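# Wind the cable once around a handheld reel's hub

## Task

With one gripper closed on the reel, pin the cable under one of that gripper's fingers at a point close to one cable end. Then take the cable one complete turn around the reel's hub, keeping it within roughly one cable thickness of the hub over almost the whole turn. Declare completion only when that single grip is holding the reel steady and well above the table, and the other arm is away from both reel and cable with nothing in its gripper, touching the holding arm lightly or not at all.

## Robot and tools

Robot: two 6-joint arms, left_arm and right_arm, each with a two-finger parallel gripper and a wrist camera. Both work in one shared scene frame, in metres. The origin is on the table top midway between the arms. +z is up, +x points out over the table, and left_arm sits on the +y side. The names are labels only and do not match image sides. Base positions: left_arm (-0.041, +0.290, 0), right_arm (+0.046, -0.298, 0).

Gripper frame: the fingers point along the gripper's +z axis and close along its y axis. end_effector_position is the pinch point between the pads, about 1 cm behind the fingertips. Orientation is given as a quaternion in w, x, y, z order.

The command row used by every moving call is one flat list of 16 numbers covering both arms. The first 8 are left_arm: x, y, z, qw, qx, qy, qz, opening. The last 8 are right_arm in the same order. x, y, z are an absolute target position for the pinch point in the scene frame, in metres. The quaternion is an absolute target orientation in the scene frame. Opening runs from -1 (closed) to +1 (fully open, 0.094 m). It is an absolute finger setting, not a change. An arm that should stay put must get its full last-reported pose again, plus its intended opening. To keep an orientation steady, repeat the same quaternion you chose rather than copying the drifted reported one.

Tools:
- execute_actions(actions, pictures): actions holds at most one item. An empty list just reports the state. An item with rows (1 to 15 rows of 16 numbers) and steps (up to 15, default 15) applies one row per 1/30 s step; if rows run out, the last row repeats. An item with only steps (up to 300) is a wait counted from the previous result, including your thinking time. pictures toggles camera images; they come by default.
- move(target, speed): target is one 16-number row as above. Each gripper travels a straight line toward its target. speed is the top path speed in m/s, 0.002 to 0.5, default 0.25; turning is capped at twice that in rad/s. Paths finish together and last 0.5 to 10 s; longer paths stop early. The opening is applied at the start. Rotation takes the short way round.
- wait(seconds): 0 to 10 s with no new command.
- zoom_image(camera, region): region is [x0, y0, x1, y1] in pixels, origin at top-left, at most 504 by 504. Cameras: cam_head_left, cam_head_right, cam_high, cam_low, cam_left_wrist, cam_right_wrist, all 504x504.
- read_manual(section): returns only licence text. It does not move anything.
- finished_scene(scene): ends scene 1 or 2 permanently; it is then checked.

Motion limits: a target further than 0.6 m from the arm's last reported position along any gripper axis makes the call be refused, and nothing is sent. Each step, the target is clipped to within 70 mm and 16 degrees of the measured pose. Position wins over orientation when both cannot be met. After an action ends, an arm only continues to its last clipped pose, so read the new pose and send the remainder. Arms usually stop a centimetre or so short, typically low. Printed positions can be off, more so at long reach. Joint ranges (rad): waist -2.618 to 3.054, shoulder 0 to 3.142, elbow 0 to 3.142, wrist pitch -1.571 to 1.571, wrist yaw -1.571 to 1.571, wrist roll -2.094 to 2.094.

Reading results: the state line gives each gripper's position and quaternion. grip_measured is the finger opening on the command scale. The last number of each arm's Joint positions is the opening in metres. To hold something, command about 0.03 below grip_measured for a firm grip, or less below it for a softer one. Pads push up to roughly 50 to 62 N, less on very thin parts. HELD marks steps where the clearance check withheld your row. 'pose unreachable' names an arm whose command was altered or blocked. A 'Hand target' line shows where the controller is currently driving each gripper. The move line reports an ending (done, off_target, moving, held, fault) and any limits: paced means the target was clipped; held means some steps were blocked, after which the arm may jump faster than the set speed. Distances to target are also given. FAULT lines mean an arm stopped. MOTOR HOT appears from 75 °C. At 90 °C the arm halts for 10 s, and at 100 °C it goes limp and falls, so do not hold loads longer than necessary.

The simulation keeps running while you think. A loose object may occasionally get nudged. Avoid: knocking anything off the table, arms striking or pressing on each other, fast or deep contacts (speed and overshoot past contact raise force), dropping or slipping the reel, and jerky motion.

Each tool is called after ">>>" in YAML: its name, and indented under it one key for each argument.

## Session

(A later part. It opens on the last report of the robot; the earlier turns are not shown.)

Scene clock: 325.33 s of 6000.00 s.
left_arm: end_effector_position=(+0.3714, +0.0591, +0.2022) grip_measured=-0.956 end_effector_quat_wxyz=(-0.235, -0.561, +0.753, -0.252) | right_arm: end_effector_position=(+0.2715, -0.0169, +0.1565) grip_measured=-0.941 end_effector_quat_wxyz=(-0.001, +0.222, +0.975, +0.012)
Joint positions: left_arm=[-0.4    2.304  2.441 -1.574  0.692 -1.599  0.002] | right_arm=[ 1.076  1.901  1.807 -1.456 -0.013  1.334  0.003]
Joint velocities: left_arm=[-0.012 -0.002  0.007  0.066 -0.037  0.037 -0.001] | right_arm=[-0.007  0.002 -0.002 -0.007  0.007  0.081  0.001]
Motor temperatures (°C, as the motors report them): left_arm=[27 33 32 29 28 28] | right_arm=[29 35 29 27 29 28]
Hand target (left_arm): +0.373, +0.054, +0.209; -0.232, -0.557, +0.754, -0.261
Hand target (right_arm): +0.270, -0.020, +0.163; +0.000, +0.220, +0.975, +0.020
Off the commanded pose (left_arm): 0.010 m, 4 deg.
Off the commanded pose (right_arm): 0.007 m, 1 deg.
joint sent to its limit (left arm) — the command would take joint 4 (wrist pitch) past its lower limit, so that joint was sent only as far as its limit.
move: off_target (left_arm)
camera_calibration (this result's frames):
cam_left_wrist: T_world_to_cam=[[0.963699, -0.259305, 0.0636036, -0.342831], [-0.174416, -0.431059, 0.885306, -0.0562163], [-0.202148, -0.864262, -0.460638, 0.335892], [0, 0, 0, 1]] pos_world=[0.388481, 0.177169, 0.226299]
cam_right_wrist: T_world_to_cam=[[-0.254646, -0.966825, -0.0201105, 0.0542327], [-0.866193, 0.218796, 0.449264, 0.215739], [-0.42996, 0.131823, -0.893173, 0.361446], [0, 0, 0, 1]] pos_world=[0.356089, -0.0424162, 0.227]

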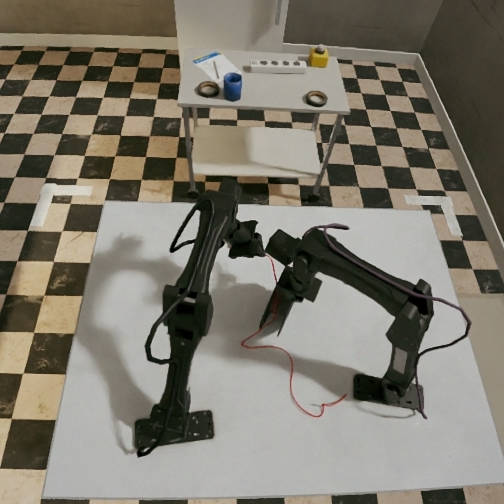

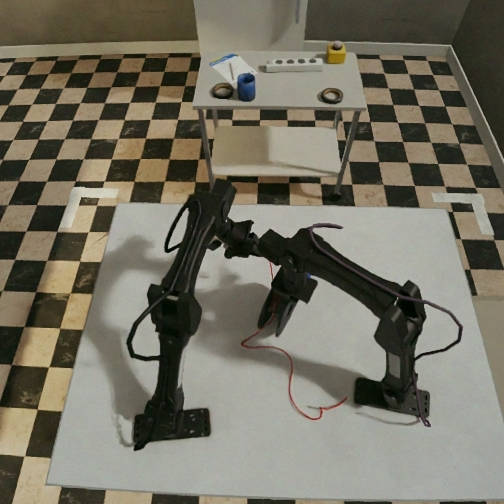

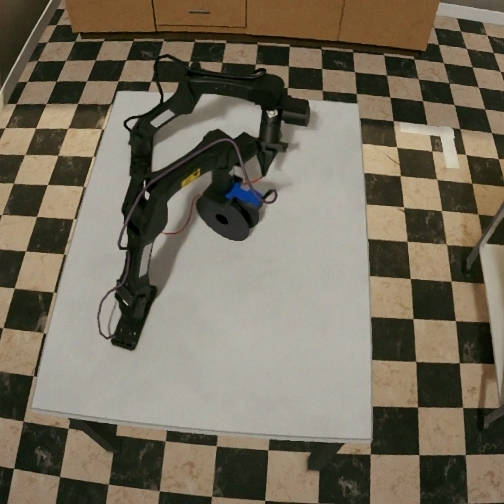

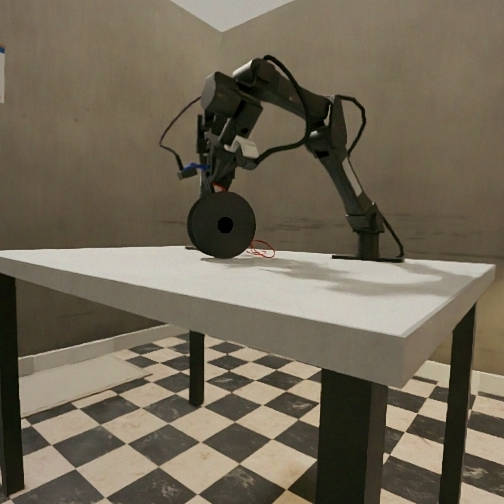

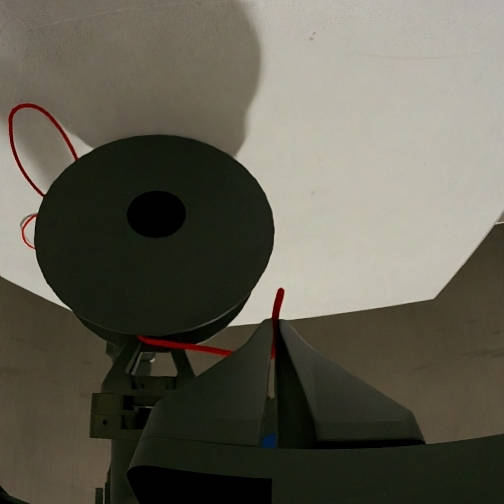

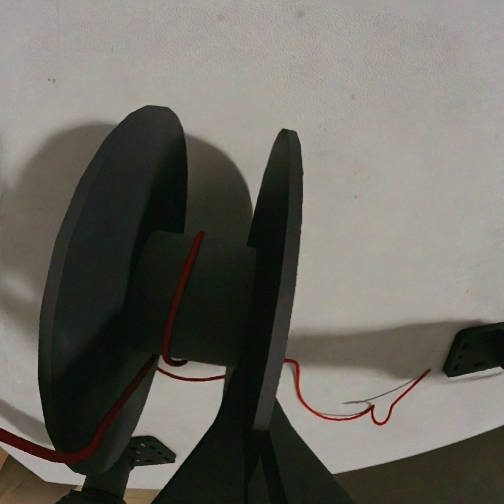

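>>> move:
  target: [0.37,0.075,0.145,-0.27,-0.54,0.77,-0.21,-0.98,0.27,-0.02,0.161,0,0.22,0.975,0.02,-0.98]
  speed: 0.06

>>> execute_actions:
  actions:
    - {"rows":[[0.37,0.075,0.145,-0.27,-0.54,0.77,-0.21,-0.98,0.27,-0.02,0.161,0,0.22,0.975,0.02,-0.5]],"steps":10}
  pictures: false

>>> move:
  target: [0.37,0.075,0.145,-0.27,-0.54,0.77,-0.21,-0.98,0.272,-0.015,0.215,0,0.22,0.975,0.05,-0.4]
  speed: 0.1

>>> move:
  target: [0.37,0.075,0.145,-0.27,-0.54,0.77,-0.21,-0.98,0.288,0.035,0.215,0,0.22,0.975,0.05,-0.4]
  speed: 0.08

Scene clock: 332.73 s of 6000.00 s.
left_arm: end_effector_position=(+0.3696, +0.0690, +0.1504) grip_measured=-0.956 end_effector_quat_wxyz=(-0.263, -0.536, +0.772, -0.217) | right_arm: end_effector_position=(+0.2730, -0.0150, +0.1566) grip_measured=-0.941 end_effector_quat_wxyz=(+0.001, +0.222, +0.975, +0.016)
Joint positions: left_arm=[-0.378  2.376  2.36  -1.574  0.695 -1.456  0.002] | right_arm=[ 1.076  1.901  1.807 -1.446 -0.013  1.334  0.003]
Joint velocities: left_arm=[ 0.012 -0.002 -0.007 -0.022 -0.022  0.081  0.   ] | right_arm=[ 0.012  0.012 -0.007 -0.022 -0.037 -0.051 -0.   ]
Motor temperatures (°C, as the motors report them): left_arm=[27 33 32 29 28 28] | right_arm=[29 35 29 27 29 28]
Hand target (left_arm): +0.370, +0.075, +0.145; -0.267, -0.541, +0.768, -0.213
Hand target (right_arm): +0.270, -0.020, +0.161; +0.000, +0.220, +0.975, +0.020
Off the commanded pose (left_arm): 0.008 m, 1 deg.
Off the commanded pose (right_arm): 0.007 m, 0 deg.
joint sent to its limit (left arm) — the command would take joint 4 (wrist pitch) past its lower limit, so that joint was sent only as far as its limit.
After step 180, 0.03 s passed at rest.
move: done
camera_calibration (this result's frames):
cam_left_wrist: T_world_to_cam=[[0.938643, -0.344887, 0.00160091, -0.310759], [-0.160373, -0.432351, 0.887329, -0.0118013], [-0.305336, -0.833142, -0.461134, 0.356397], [0, 0, 0, 1]] pos_world=[0.39862, 0.18465, 0.175316]
cam_right_wrist: T_world_to_cam=[[-0.254492, -0.966636, -0.0291372, 0.0578519], [-0.868997, 0.215357, 0.445495, 0.217948], [-0.424356, 0.138695, -0.89481, 0.360748], [0, 0, 0, 1]] pos_world=[0.357204, -0.0410487, 0.227392]

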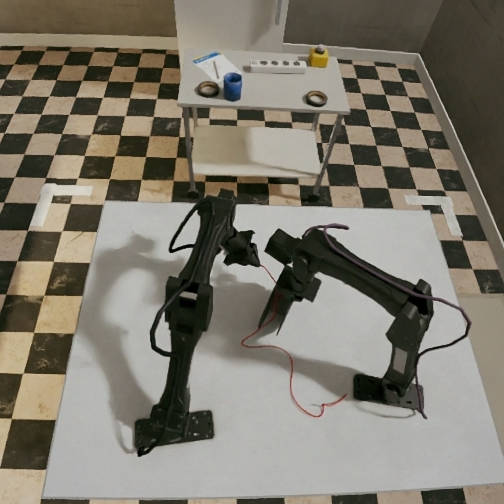

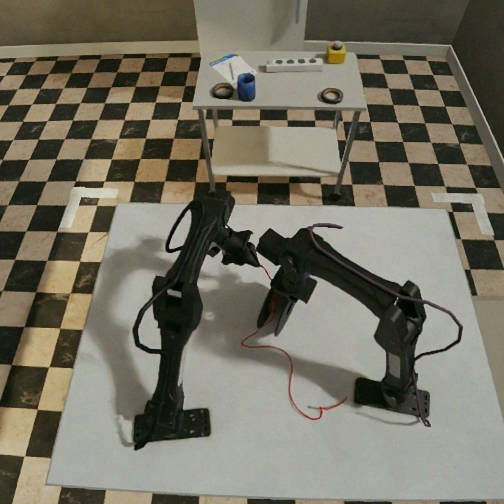

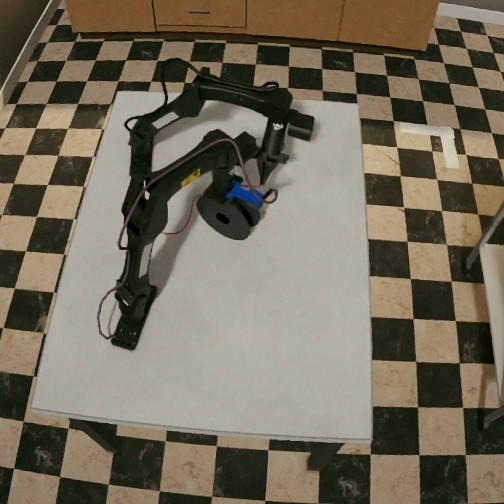

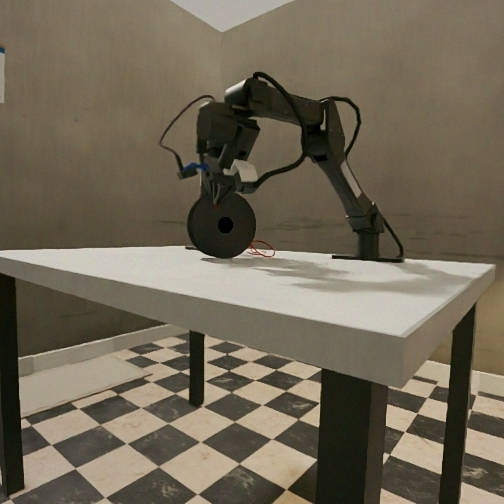

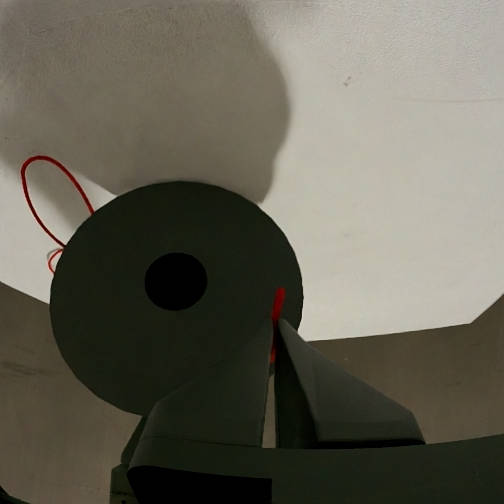

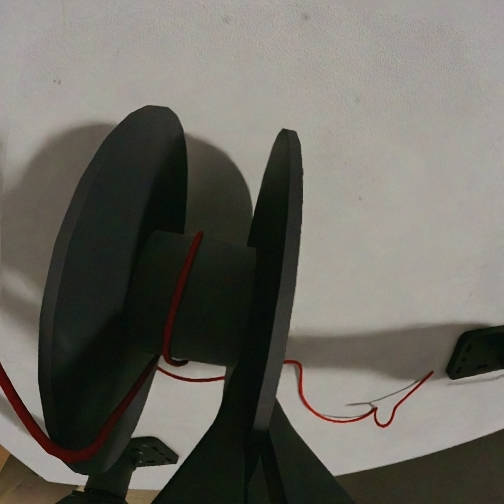

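Scene clock: 333.07 s of 6000.00 s.
left_arm: end_effector_position=(+0.3705, +0.0707, +0.1504) grip_measured=-0.956 end_effector_quat_wxyz=(-0.262, -0.537, +0.772, -0.218) | right_arm: end_effector_position=(+0.2725, -0.0151, +0.1601) grip_measured=-0.503 end_effector_quat_wxyz=(+0.003, +0.221, +0.975, +0.021)
Joint positions: left_arm=[-0.375  2.376  2.36  -1.574  0.695 -1.453  0.002] | right_arm=[ 1.076  1.891  1.807 -1.446 -0.015  1.334  0.023]
Joint velocities: left_arm=[-0.007  0.022 -0.017  0.037 -0.007 -0.037  0.001] | right_arm=[-0.032 -0.017  0.012  0.066 -0.081 -0.081 -0.001]
Motor temperatures (°C, as the motors report them): left_arm=[27 33 32 29 28 28] | right_arm=[29 35 29 27 29 28]
Hand target (left_arm): +0.370, +0.075, +0.145; -0.267, -0.541, +0.769, -0.213
Hand target (right_arm): +0.270, -0.020, +0.161; +0.000, +0.220, +0.975, +0.020
Off the commanded pose (left_arm): 0.007 m, 1 deg.
Off the commanded pose (right_arm): 0.006 m, 0 deg.
joint sent to its limit (left arm) — the command would take joint 4 (wrist pitch) past its lower limit, so that joint was sent only as far as its limit.
Steps of this call (steps 1 to 10: all 10 steps of this action). Readings (end_effector_position):
1: left_arm (+0.3697, +0.0691, +0.1504) | right_arm (+0.2730, -0.0150, +0.1566)
2: left_arm (+0.3697, +0.0691, +0.1504) | right_arm (+0.2729, -0.0149, +0.1570)
4: left_arm (+0.3698, +0.0694, +0.1504) | right_arm (+0.2728, -0.0150, +0.1583)
8: left_arm (+0.3704, +0.0705, +0.1504) | right_arm (+0.2725, -0.0151, +0.1601)
10: the state above

Scene clock: 334.23 s of 6000.00 s.
left_arm: end_effector_position=(+0.3705, +0.0707, +0.1504) grip_measured=-0.956 end_effector_quat_wxyz=(-0.262, -0.537, +0.772, -0.218) | right_arm: end_effector_position=(+0.2702, -0.0134, +0.2047) grip_measured=-0.403 end_effector_quat_wxyz=(+0.006, +0.220, +0.974, +0.058)
Joint positions: left_arm=[-0.375  2.376  2.36  -1.574  0.695 -1.453  0.002] | right_arm=[ 1.071  1.863  1.946 -1.545 -0.041  1.329  0.028]
Joint velocities: left_arm=[-0.007 -0.007 -0.007  0.037 -0.022 -0.022  0.   ] | right_arm=[ 0.002 -0.012 -0.012 -0.022 -0.081  0.007  0.001]
Motor temperatures (°C, as the motors report them): left_arm=[27 33 32 29 28 28] | right_arm=[29 35 29 27 29 28]
Hand target (left_arm): +0.370, +0.075, +0.145; -0.267, -0.541, +0.769, -0.213
Hand target (right_arm): +0.271, -0.016, +0.215; +0.009, +0.220, +0.973, +0.067
Off the commanded pose (left_arm): 0.007 m, 1 deg.
Off the commanded pose (right_arm): 0.011 m, 1 deg.
joint sent to its limit (left arm) — the command would take joint 4 (wrist pitch) past its lower limit, so that joint was sent only as far as its limit.
joint sent to its limit (right arm) — the command would take joint 4 (wrist pitch) past its lower limit, so that joint was sent only as far as its limit.
move: off_target (right_arm)
camera_calibration (this result's frames):
cam_left_wrist: T_world_to_cam=[[0.939142, -0.343512, 0.00350998, -0.311569], [-0.161494, -0.432451, 0.887077, -0.0104663], [-0.303204, -0.833658, -0.461608, 0.357302], [0, 0, 0, 1]] pos_world=[0.399253, 0.186314, 0.175311]
cam_right_wrist: T_world_to_cam=[[-0.250977, -0.961504, -0.111892, 0.0761179], [-0.881932, 0.179484, 0.435868, 0.198751], [-0.399006, 0.208074, -0.893028, 0.396057], [0, 0, 0, 1]] pos_world=[0.352418, -0.044894, 0.275578]

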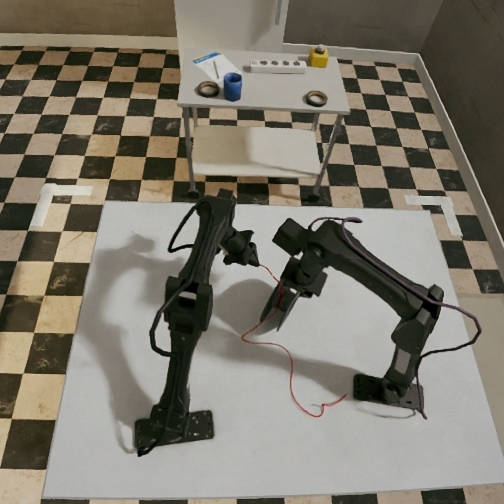

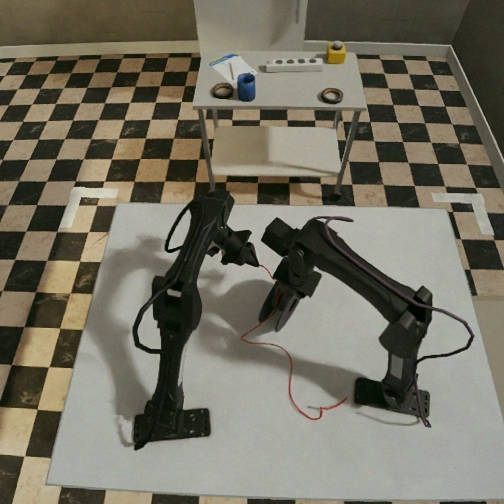

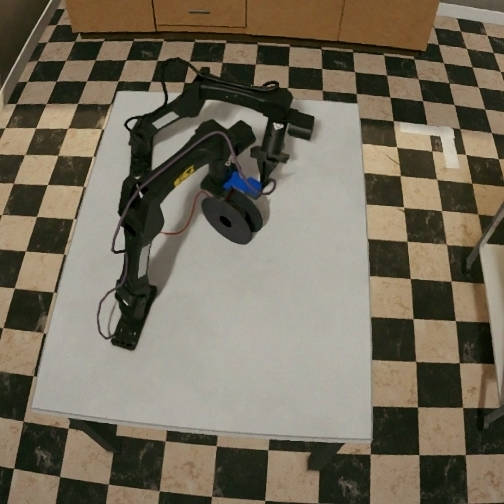

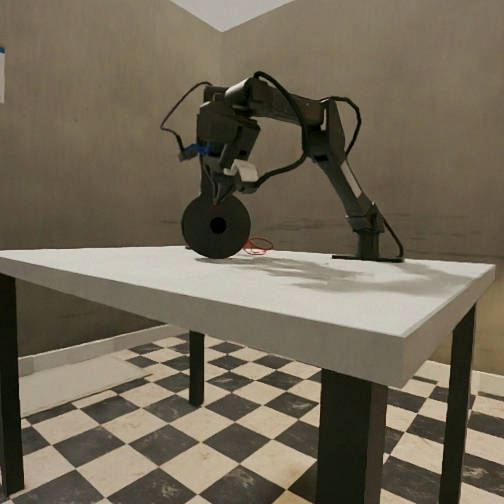

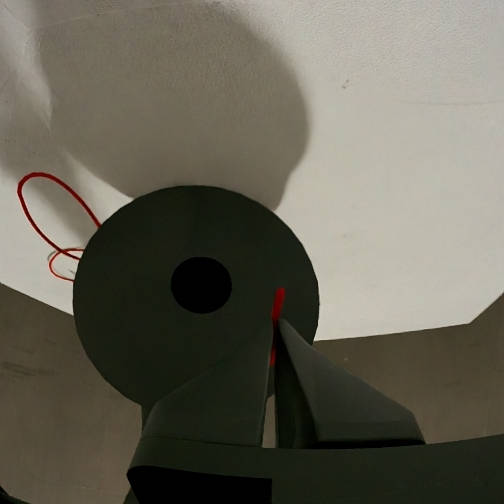

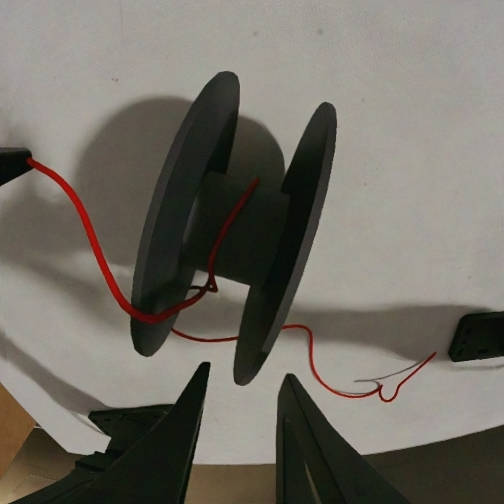

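Scene clock: 335.20 s of 6000.00 s.
left_arm: end_effector_position=(+0.3705, +0.0707, +0.1504) grip_measured=-0.956 end_effector_quat_wxyz=(-0.262, -0.537, +0.772, -0.218) | right_arm: end_effector_position=(+0.2888, +0.0302, +0.2133) grip_measured=-0.403 end_effector_quat_wxyz=(+0.020, +0.221, +0.971, +0.092)
Joint positions: left_arm=[-0.375  2.376  2.36  -1.574  0.695 -1.453  0.002] | right_arm=[ 1.103  2.005  2.169 -1.552 -0.041  1.365  0.028]
Joint velocities: left_arm=[ 0.012 -0.017 -0.007 -0.022 -0.081 -0.022 -0.001] | right_arm=[-0.002 -0.012 -0.007 -0.051 -0.022 -0.037 -0.001]
Motor temperatures (°C, as the motors report them): left_arm=[27 33 32 29 28 28] | right_arm=[29 35 29 27 29 28]
Hand target (left_arm): +0.370, +0.075, +0.145; -0.267, -0.541, +0.768, -0.213
Hand target (right_arm): +0.288, +0.035, +0.215; +0.019, +0.220, +0.971, +0.095
Off the commanded pose (left_arm): 0.007 m, 1 deg.
Off the commanded pose (right_arm): 0.005 m, 5 deg.
joint sent to its limit (left arm) — the command would take joint 4 (wrist pitch) past its lower limit, so that joint was sent only as far as its limit.
joint sent to its limit (right arm) — the command would take joint 4 (wrist pitch) past its lower limit, so that joint was sent only as far as its limit.
move: off_target (right_arm)
camera_calibration (this result's frames):
cam_left_wrist: T_world_to_cam=[[0.939142, -0.343512, 0.00350998, -0.311569], [-0.161494, -0.432451, 0.887077, -0.0104663], [-0.303204, -0.833658, -0.461608, 0.357302], [0, 0, 0, 1]] pos_world=[0.399253, 0.186314, 0.175311]
cam_right_wrist: T_world_to_cam=[[-0.247477, -0.952016, -0.180058, 0.136931], [-0.898855, 0.156215, 0.409459, 0.21472], [-0.361684, 0.263177, -0.894384, 0.389919], [0, 0, 0, 1]] pos_world=[0.367917, -0.0057996, 0.285473]

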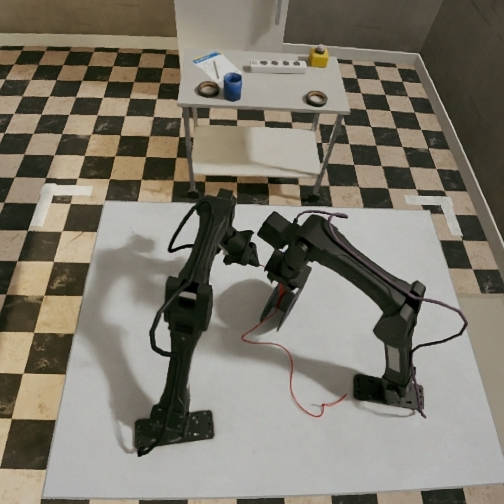

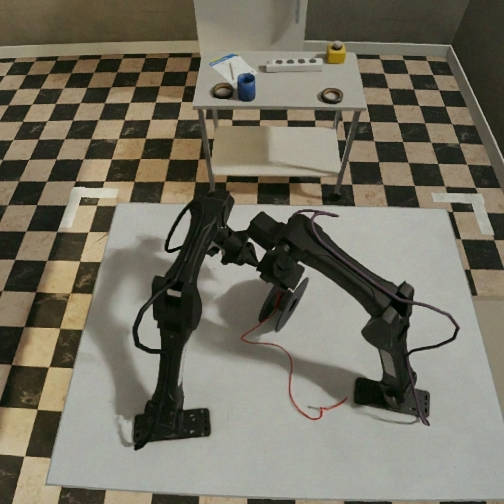

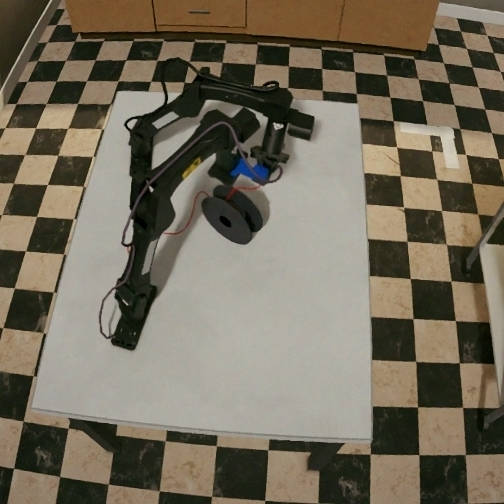

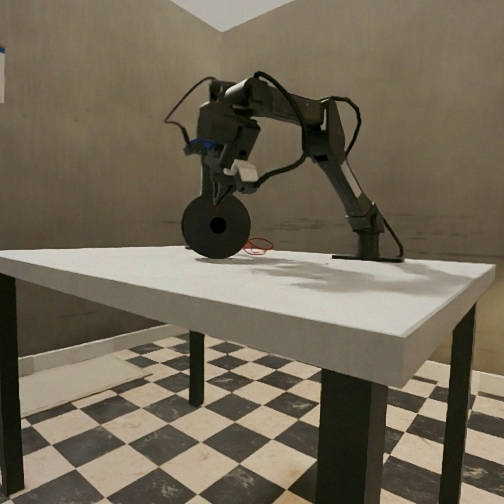

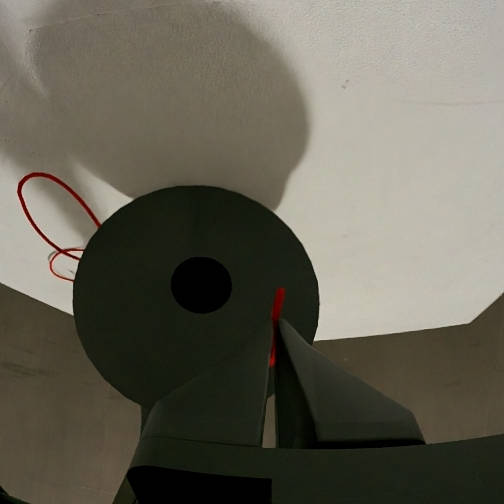

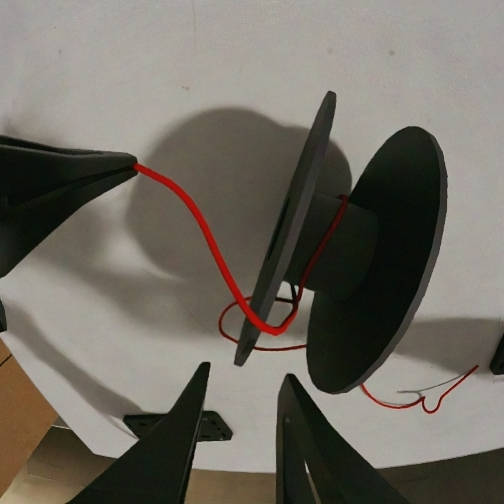

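>>> move:
  target: [0.36,0.075,0.14,-0.27,-0.54,0.77,-0.21,-0.98,0.287,0.024,0.185,0.01,0.2,0.978,0.06,-0.3]
  speed: 0.05

Scene clock: 341.97 s of 6000.00 s.
left_arm: end_effector_position=(+0.3601, +0.0733, +0.1321) grip_measured=-0.956 end_effector_quat_wxyz=(-0.278, -0.543, +0.767, -0.199) | right_arm: end_effector_position=(+0.2856, +0.0262, +0.1915) grip_measured=-0.303 end_effector_quat_wxyz=(+0.010, +0.202, +0.977, +0.068)
Joint positions: left_arm=[-0.375  2.356  2.248 -1.536  0.695 -1.451  0.002] | right_arm=[ 1.103  2.005  2.085 -1.519 -0.041  1.325  0.033]
Joint velocities: left_arm=[-0.002 -0.007 -0.022 -0.037  0.007 -0.007 -0.001] | right_arm=[-0.002  0.007 -0.007  0.037  0.095 -0.007 -0.   ]
Motor temperatures (°C, as the motors report them): left_arm=[27 34 32 29 28 28] | right_arm=[29 34 30 27 29 28]
Hand target (left_arm): +0.360, +0.075, +0.140; -0.270, -0.540, +0.770, -0.210
Hand target (right_arm): +0.287, +0.024, +0.185; +0.010, +0.200, +0.978, +0.060
Off the commanded pose (left_arm): 0.008 m, 2 deg.
Off the commanded pose (right_arm): 0.007 m, 1 deg.
move: done
camera_calibration (this result's frames):
cam_left_wrist: T_world_to_cam=[[0.937592, -0.344326, -0.0485967, -0.293342], [-0.116822, -0.443519, 0.888619, -0.0102801], [-0.327528, -0.827484, -0.456065, 0.355446], [0, 0, 0, 1]] pos_world=[0.390252, 0.188562, 0.156986]
cam_right_wrist: T_world_to_cam=[[-0.213495, -0.967906, -0.132581, 0.109982], [-0.894059, 0.138871, 0.425879, 0.217401], [-0.3938, 0.209458, -0.895013, 0.381071], [0, 0, 0, 1]] pos_world=[0.367916, -0.00355661, 0.263059]

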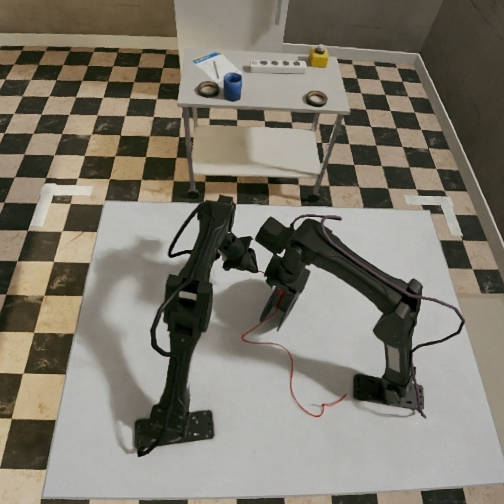

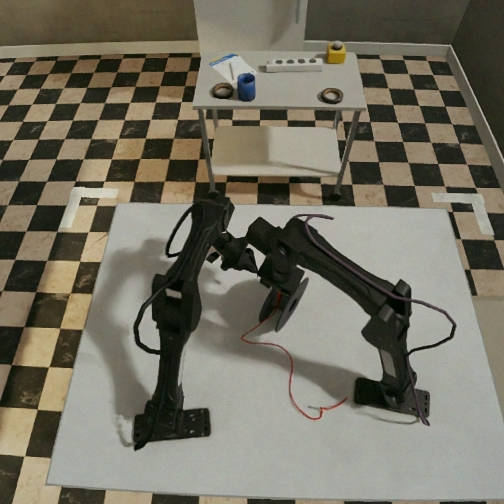

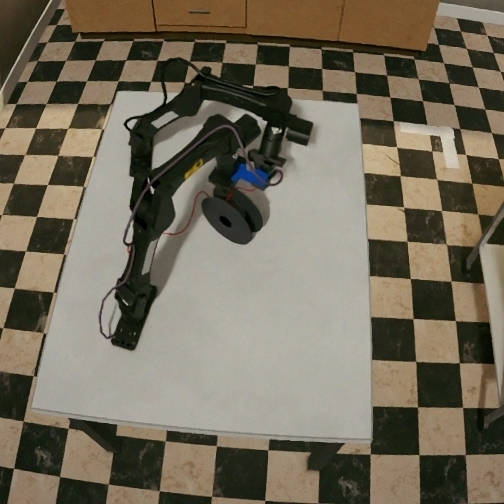

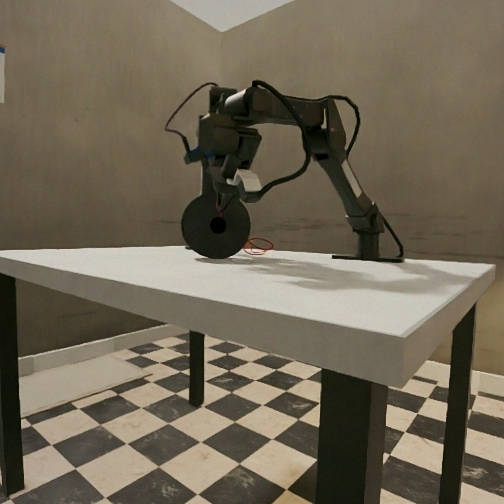

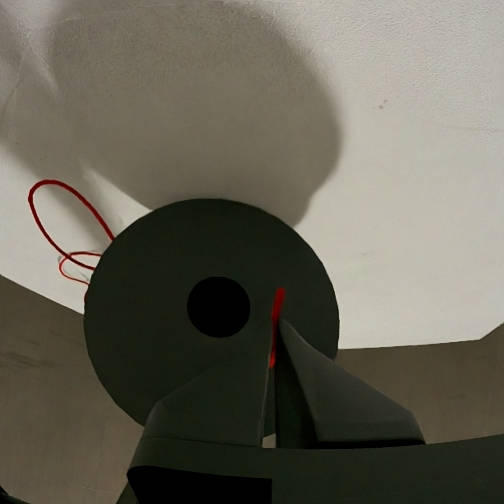

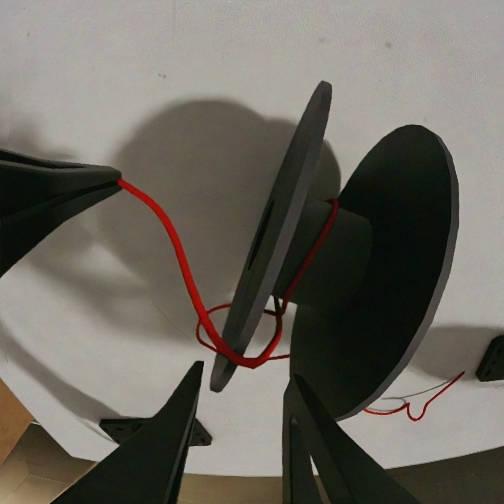

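>>> move:
  target: [0.36,0.075,0.14,-0.27,-0.54,0.77,-0.21,-0.98,0.284,0.033,0.15,0.01,0.2,0.978,0.04,-0.3]
  speed: 0.04

>>> move:
  target: [0.36,0.075,0.14,-0.27,-0.54,0.77,-0.21,-0.98,0.284,0.033,0.15,0.01,0.2,0.978,0.04,-0.93]

Scene clock: 347.03 s of 6000.00 s.
left_arm: end_effector_position=(+0.3606, +0.0731, +0.1321) grip_measured=-0.956 end_effector_quat_wxyz=(-0.277, -0.543, +0.767, -0.200) | right_arm: end_effector_position=(+0.2847, +0.0338, +0.1578) grip_measured=-0.303 end_effector_quat_wxyz=(+0.004, +0.200, +0.978, +0.051)
Joint positions: left_arm=[-0.375  2.356  2.248 -1.534  0.695 -1.451  0.002] | right_arm=[ 1.119  2.032  1.991 -1.433 -0.036  1.335  0.033]
Joint velocities: left_arm=[-0.002 -0.002  0.012 -0.007 -0.037  0.022  0.   ] | right_arm=[ 0.002  0.007 -0.007  0.007  0.051  0.037 -0.001]
Motor temperatures (°C, as the motors report them): left_arm=[27 35 32 29 28 28] | right_arm=[29 34 30 27 29 28]
Hand target (left_arm): +0.360, +0.075, +0.140; -0.270, -0.539, +0.770, -0.209
Hand target (right_arm): +0.284, +0.034, +0.150; +0.009, +0.200, +0.979, +0.040
Off the commanded pose (left_arm): 0.008 m, 1 deg.
Off the commanded pose (right_arm): 0.008 m, 1 deg.
move: done
camera_calibration (this result's frames):
cam_left_wrist: T_world_to_cam=[[0.937714, -0.344356, -0.0459447, -0.294284], [-0.119124, -0.442945, 0.8886, -0.00945024], [-0.326346, -0.82778, -0.456376, 0.355129], [0, 0, 0, 1]] pos_world=[0.390724, 0.188444, 0.156949]
cam_right_wrist: T_world_to_cam=[[-0.210926, -0.972474, -0.0990172, 0.106821], [-0.886804, 0.147758, 0.437889, 0.225625], [-0.411205, 0.180171, -0.89356, 0.354709], [0, 0, 0, 1]] pos_world=[0.368475, 0.00663456, 0.228732]

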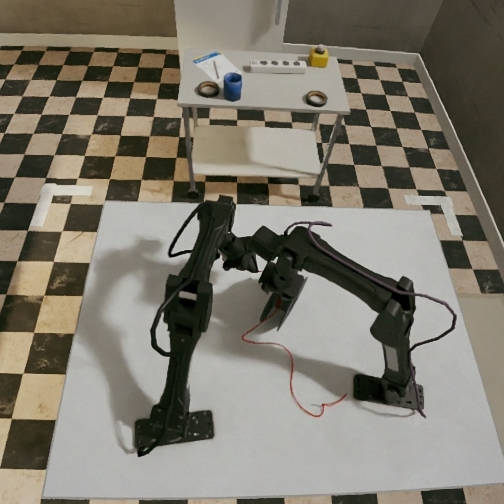

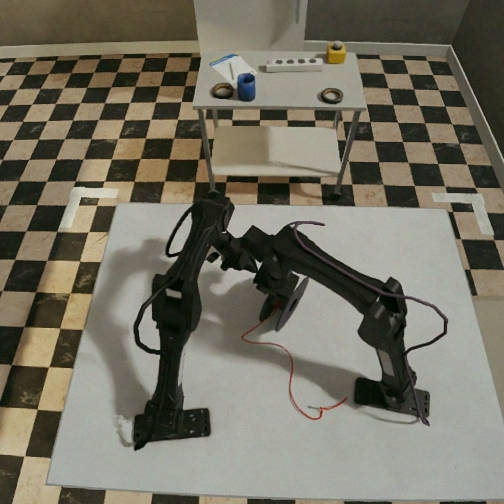

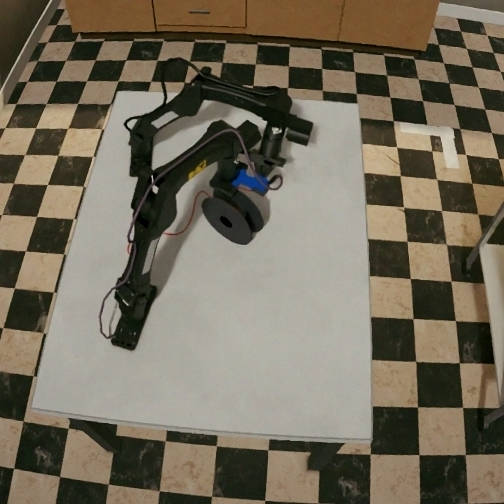

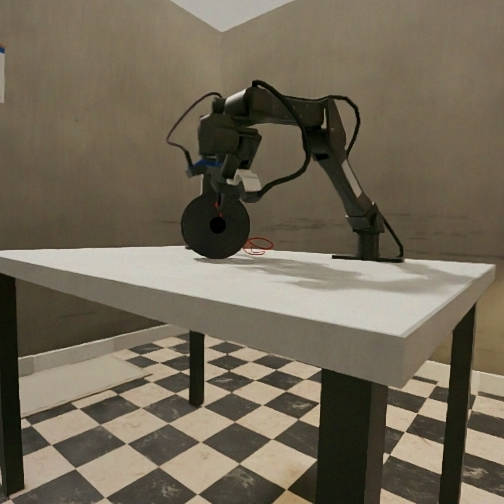

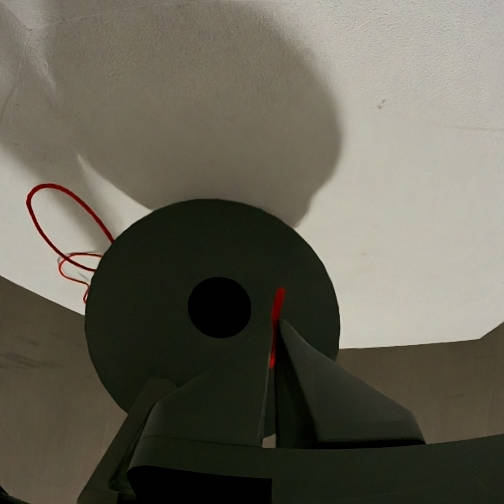

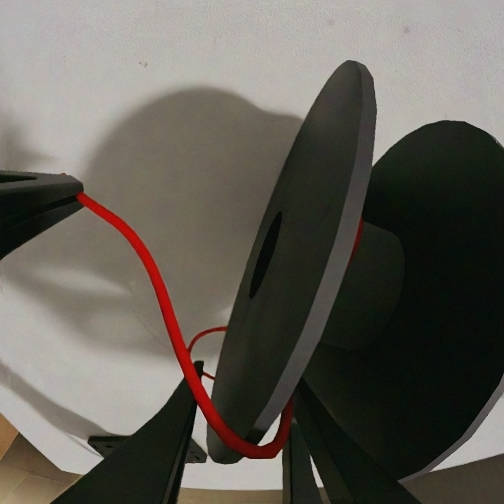

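Scene clock: 347.73 s of 6000.00 s.
left_arm: end_effector_position=(+0.3605, +0.0727, +0.1324) grip_measured=-0.956 end_effector_quat_wxyz=(-0.278, -0.543, +0.767, -0.201) | right_arm: end_effector_position=(+0.2817, +0.0298, +0.1593) grip_measured=-0.882 end_effector_quat_wxyz=(+0.001, +0.202, +0.978, +0.045)
Joint positions: left_arm=[-0.375  2.356  2.248 -1.534  0.698 -1.451  0.002] | right_arm=[ 1.119  2.027  1.991 -1.453 -0.035  1.34   0.006]
Joint velocities: left_arm=[-0.007  0.012  0.007  0.037 -0.051 -0.037 -0.   ] | right_arm=[ 0.002  0.002 -0.012 -0.037 -0.066  0.007  0.   ]
Motor temperatures (°C, as the motors report them): left_arm=[27 35 32 29 28 28] | right_arm=[29 34 30 27 29 28]
Hand target (left_arm): +0.360, +0.075, +0.140; -0.270, -0.539, +0.770, -0.209
Hand target (right_arm): +0.284, +0.033, +0.150; +0.009, +0.200, +0.979, +0.040
Off the commanded pose (left_arm): 0.008 m, 1 deg.
Off the commanded pose (right_arm): 0.010 m, 1 deg.
move: done
camera_calibration (this result's frames):
cam_left_wrist: T_world_to_cam=[[0.937648, -0.344562, -0.0457524, -0.294245], [-0.118379, -0.440321, 0.890002, -0.0106015], [-0.326807, -0.829093, -0.453655, 0.354817], [0, 0, 0, 1]] pos_world=[0.3906, 0.188123, 0.156937]
cam_right_wrist: T_world_to_cam=[[-0.215836, -0.972673, -0.0855744, 0.101681], [-0.882419, 0.156784, 0.443571, 0.220488], [-0.418033, 0.171251, -0.892145, 0.357479], [0, 0, 0, 1]] pos_world=[0.365947, 0.00311491, 0.229823]

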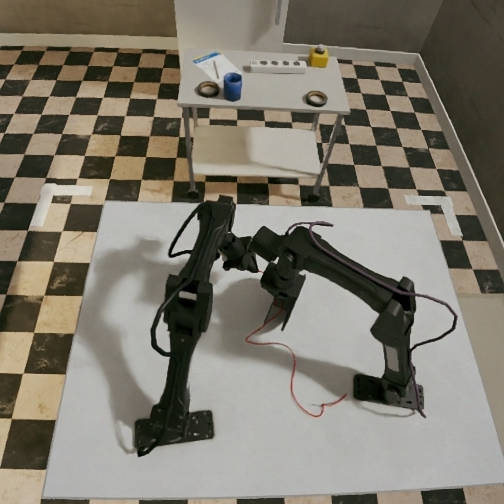

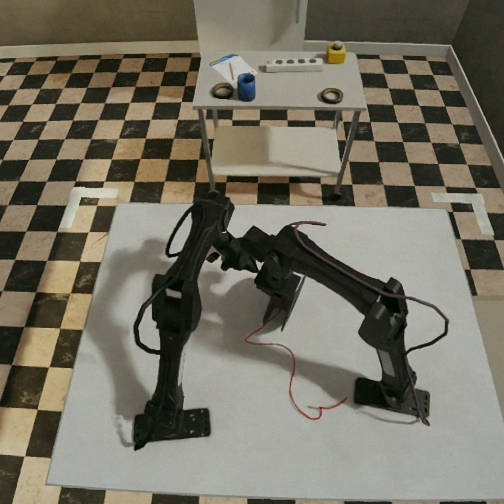

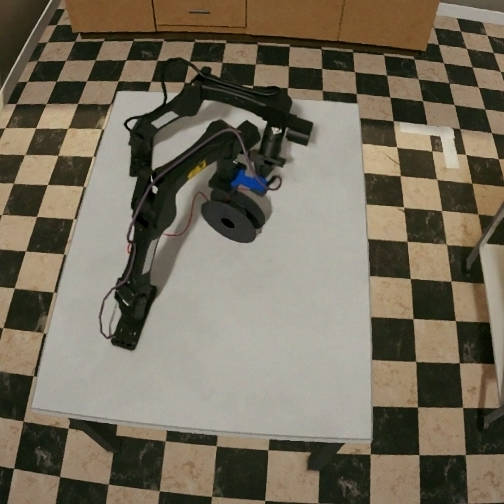

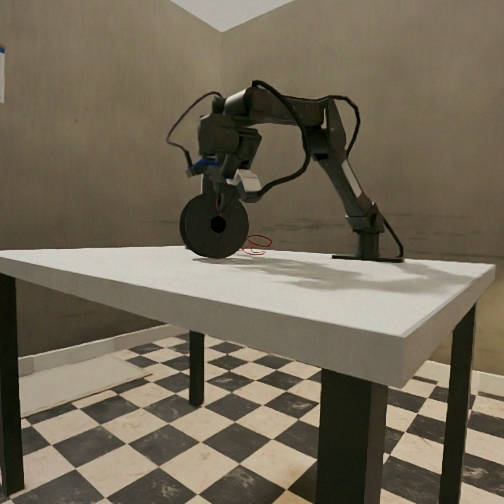

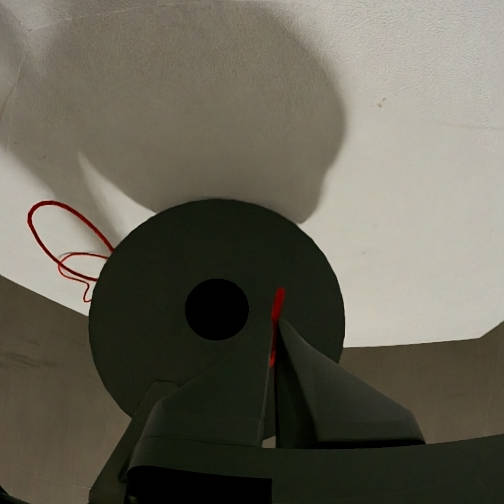

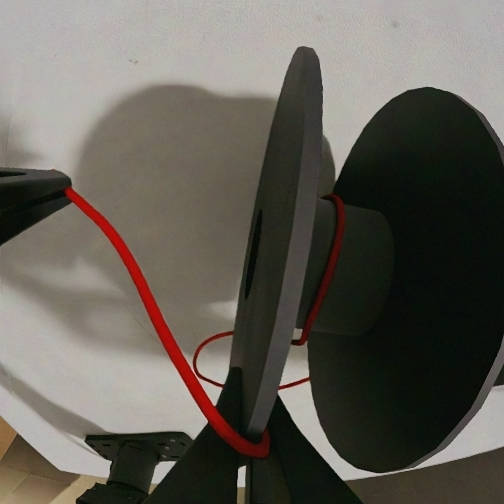

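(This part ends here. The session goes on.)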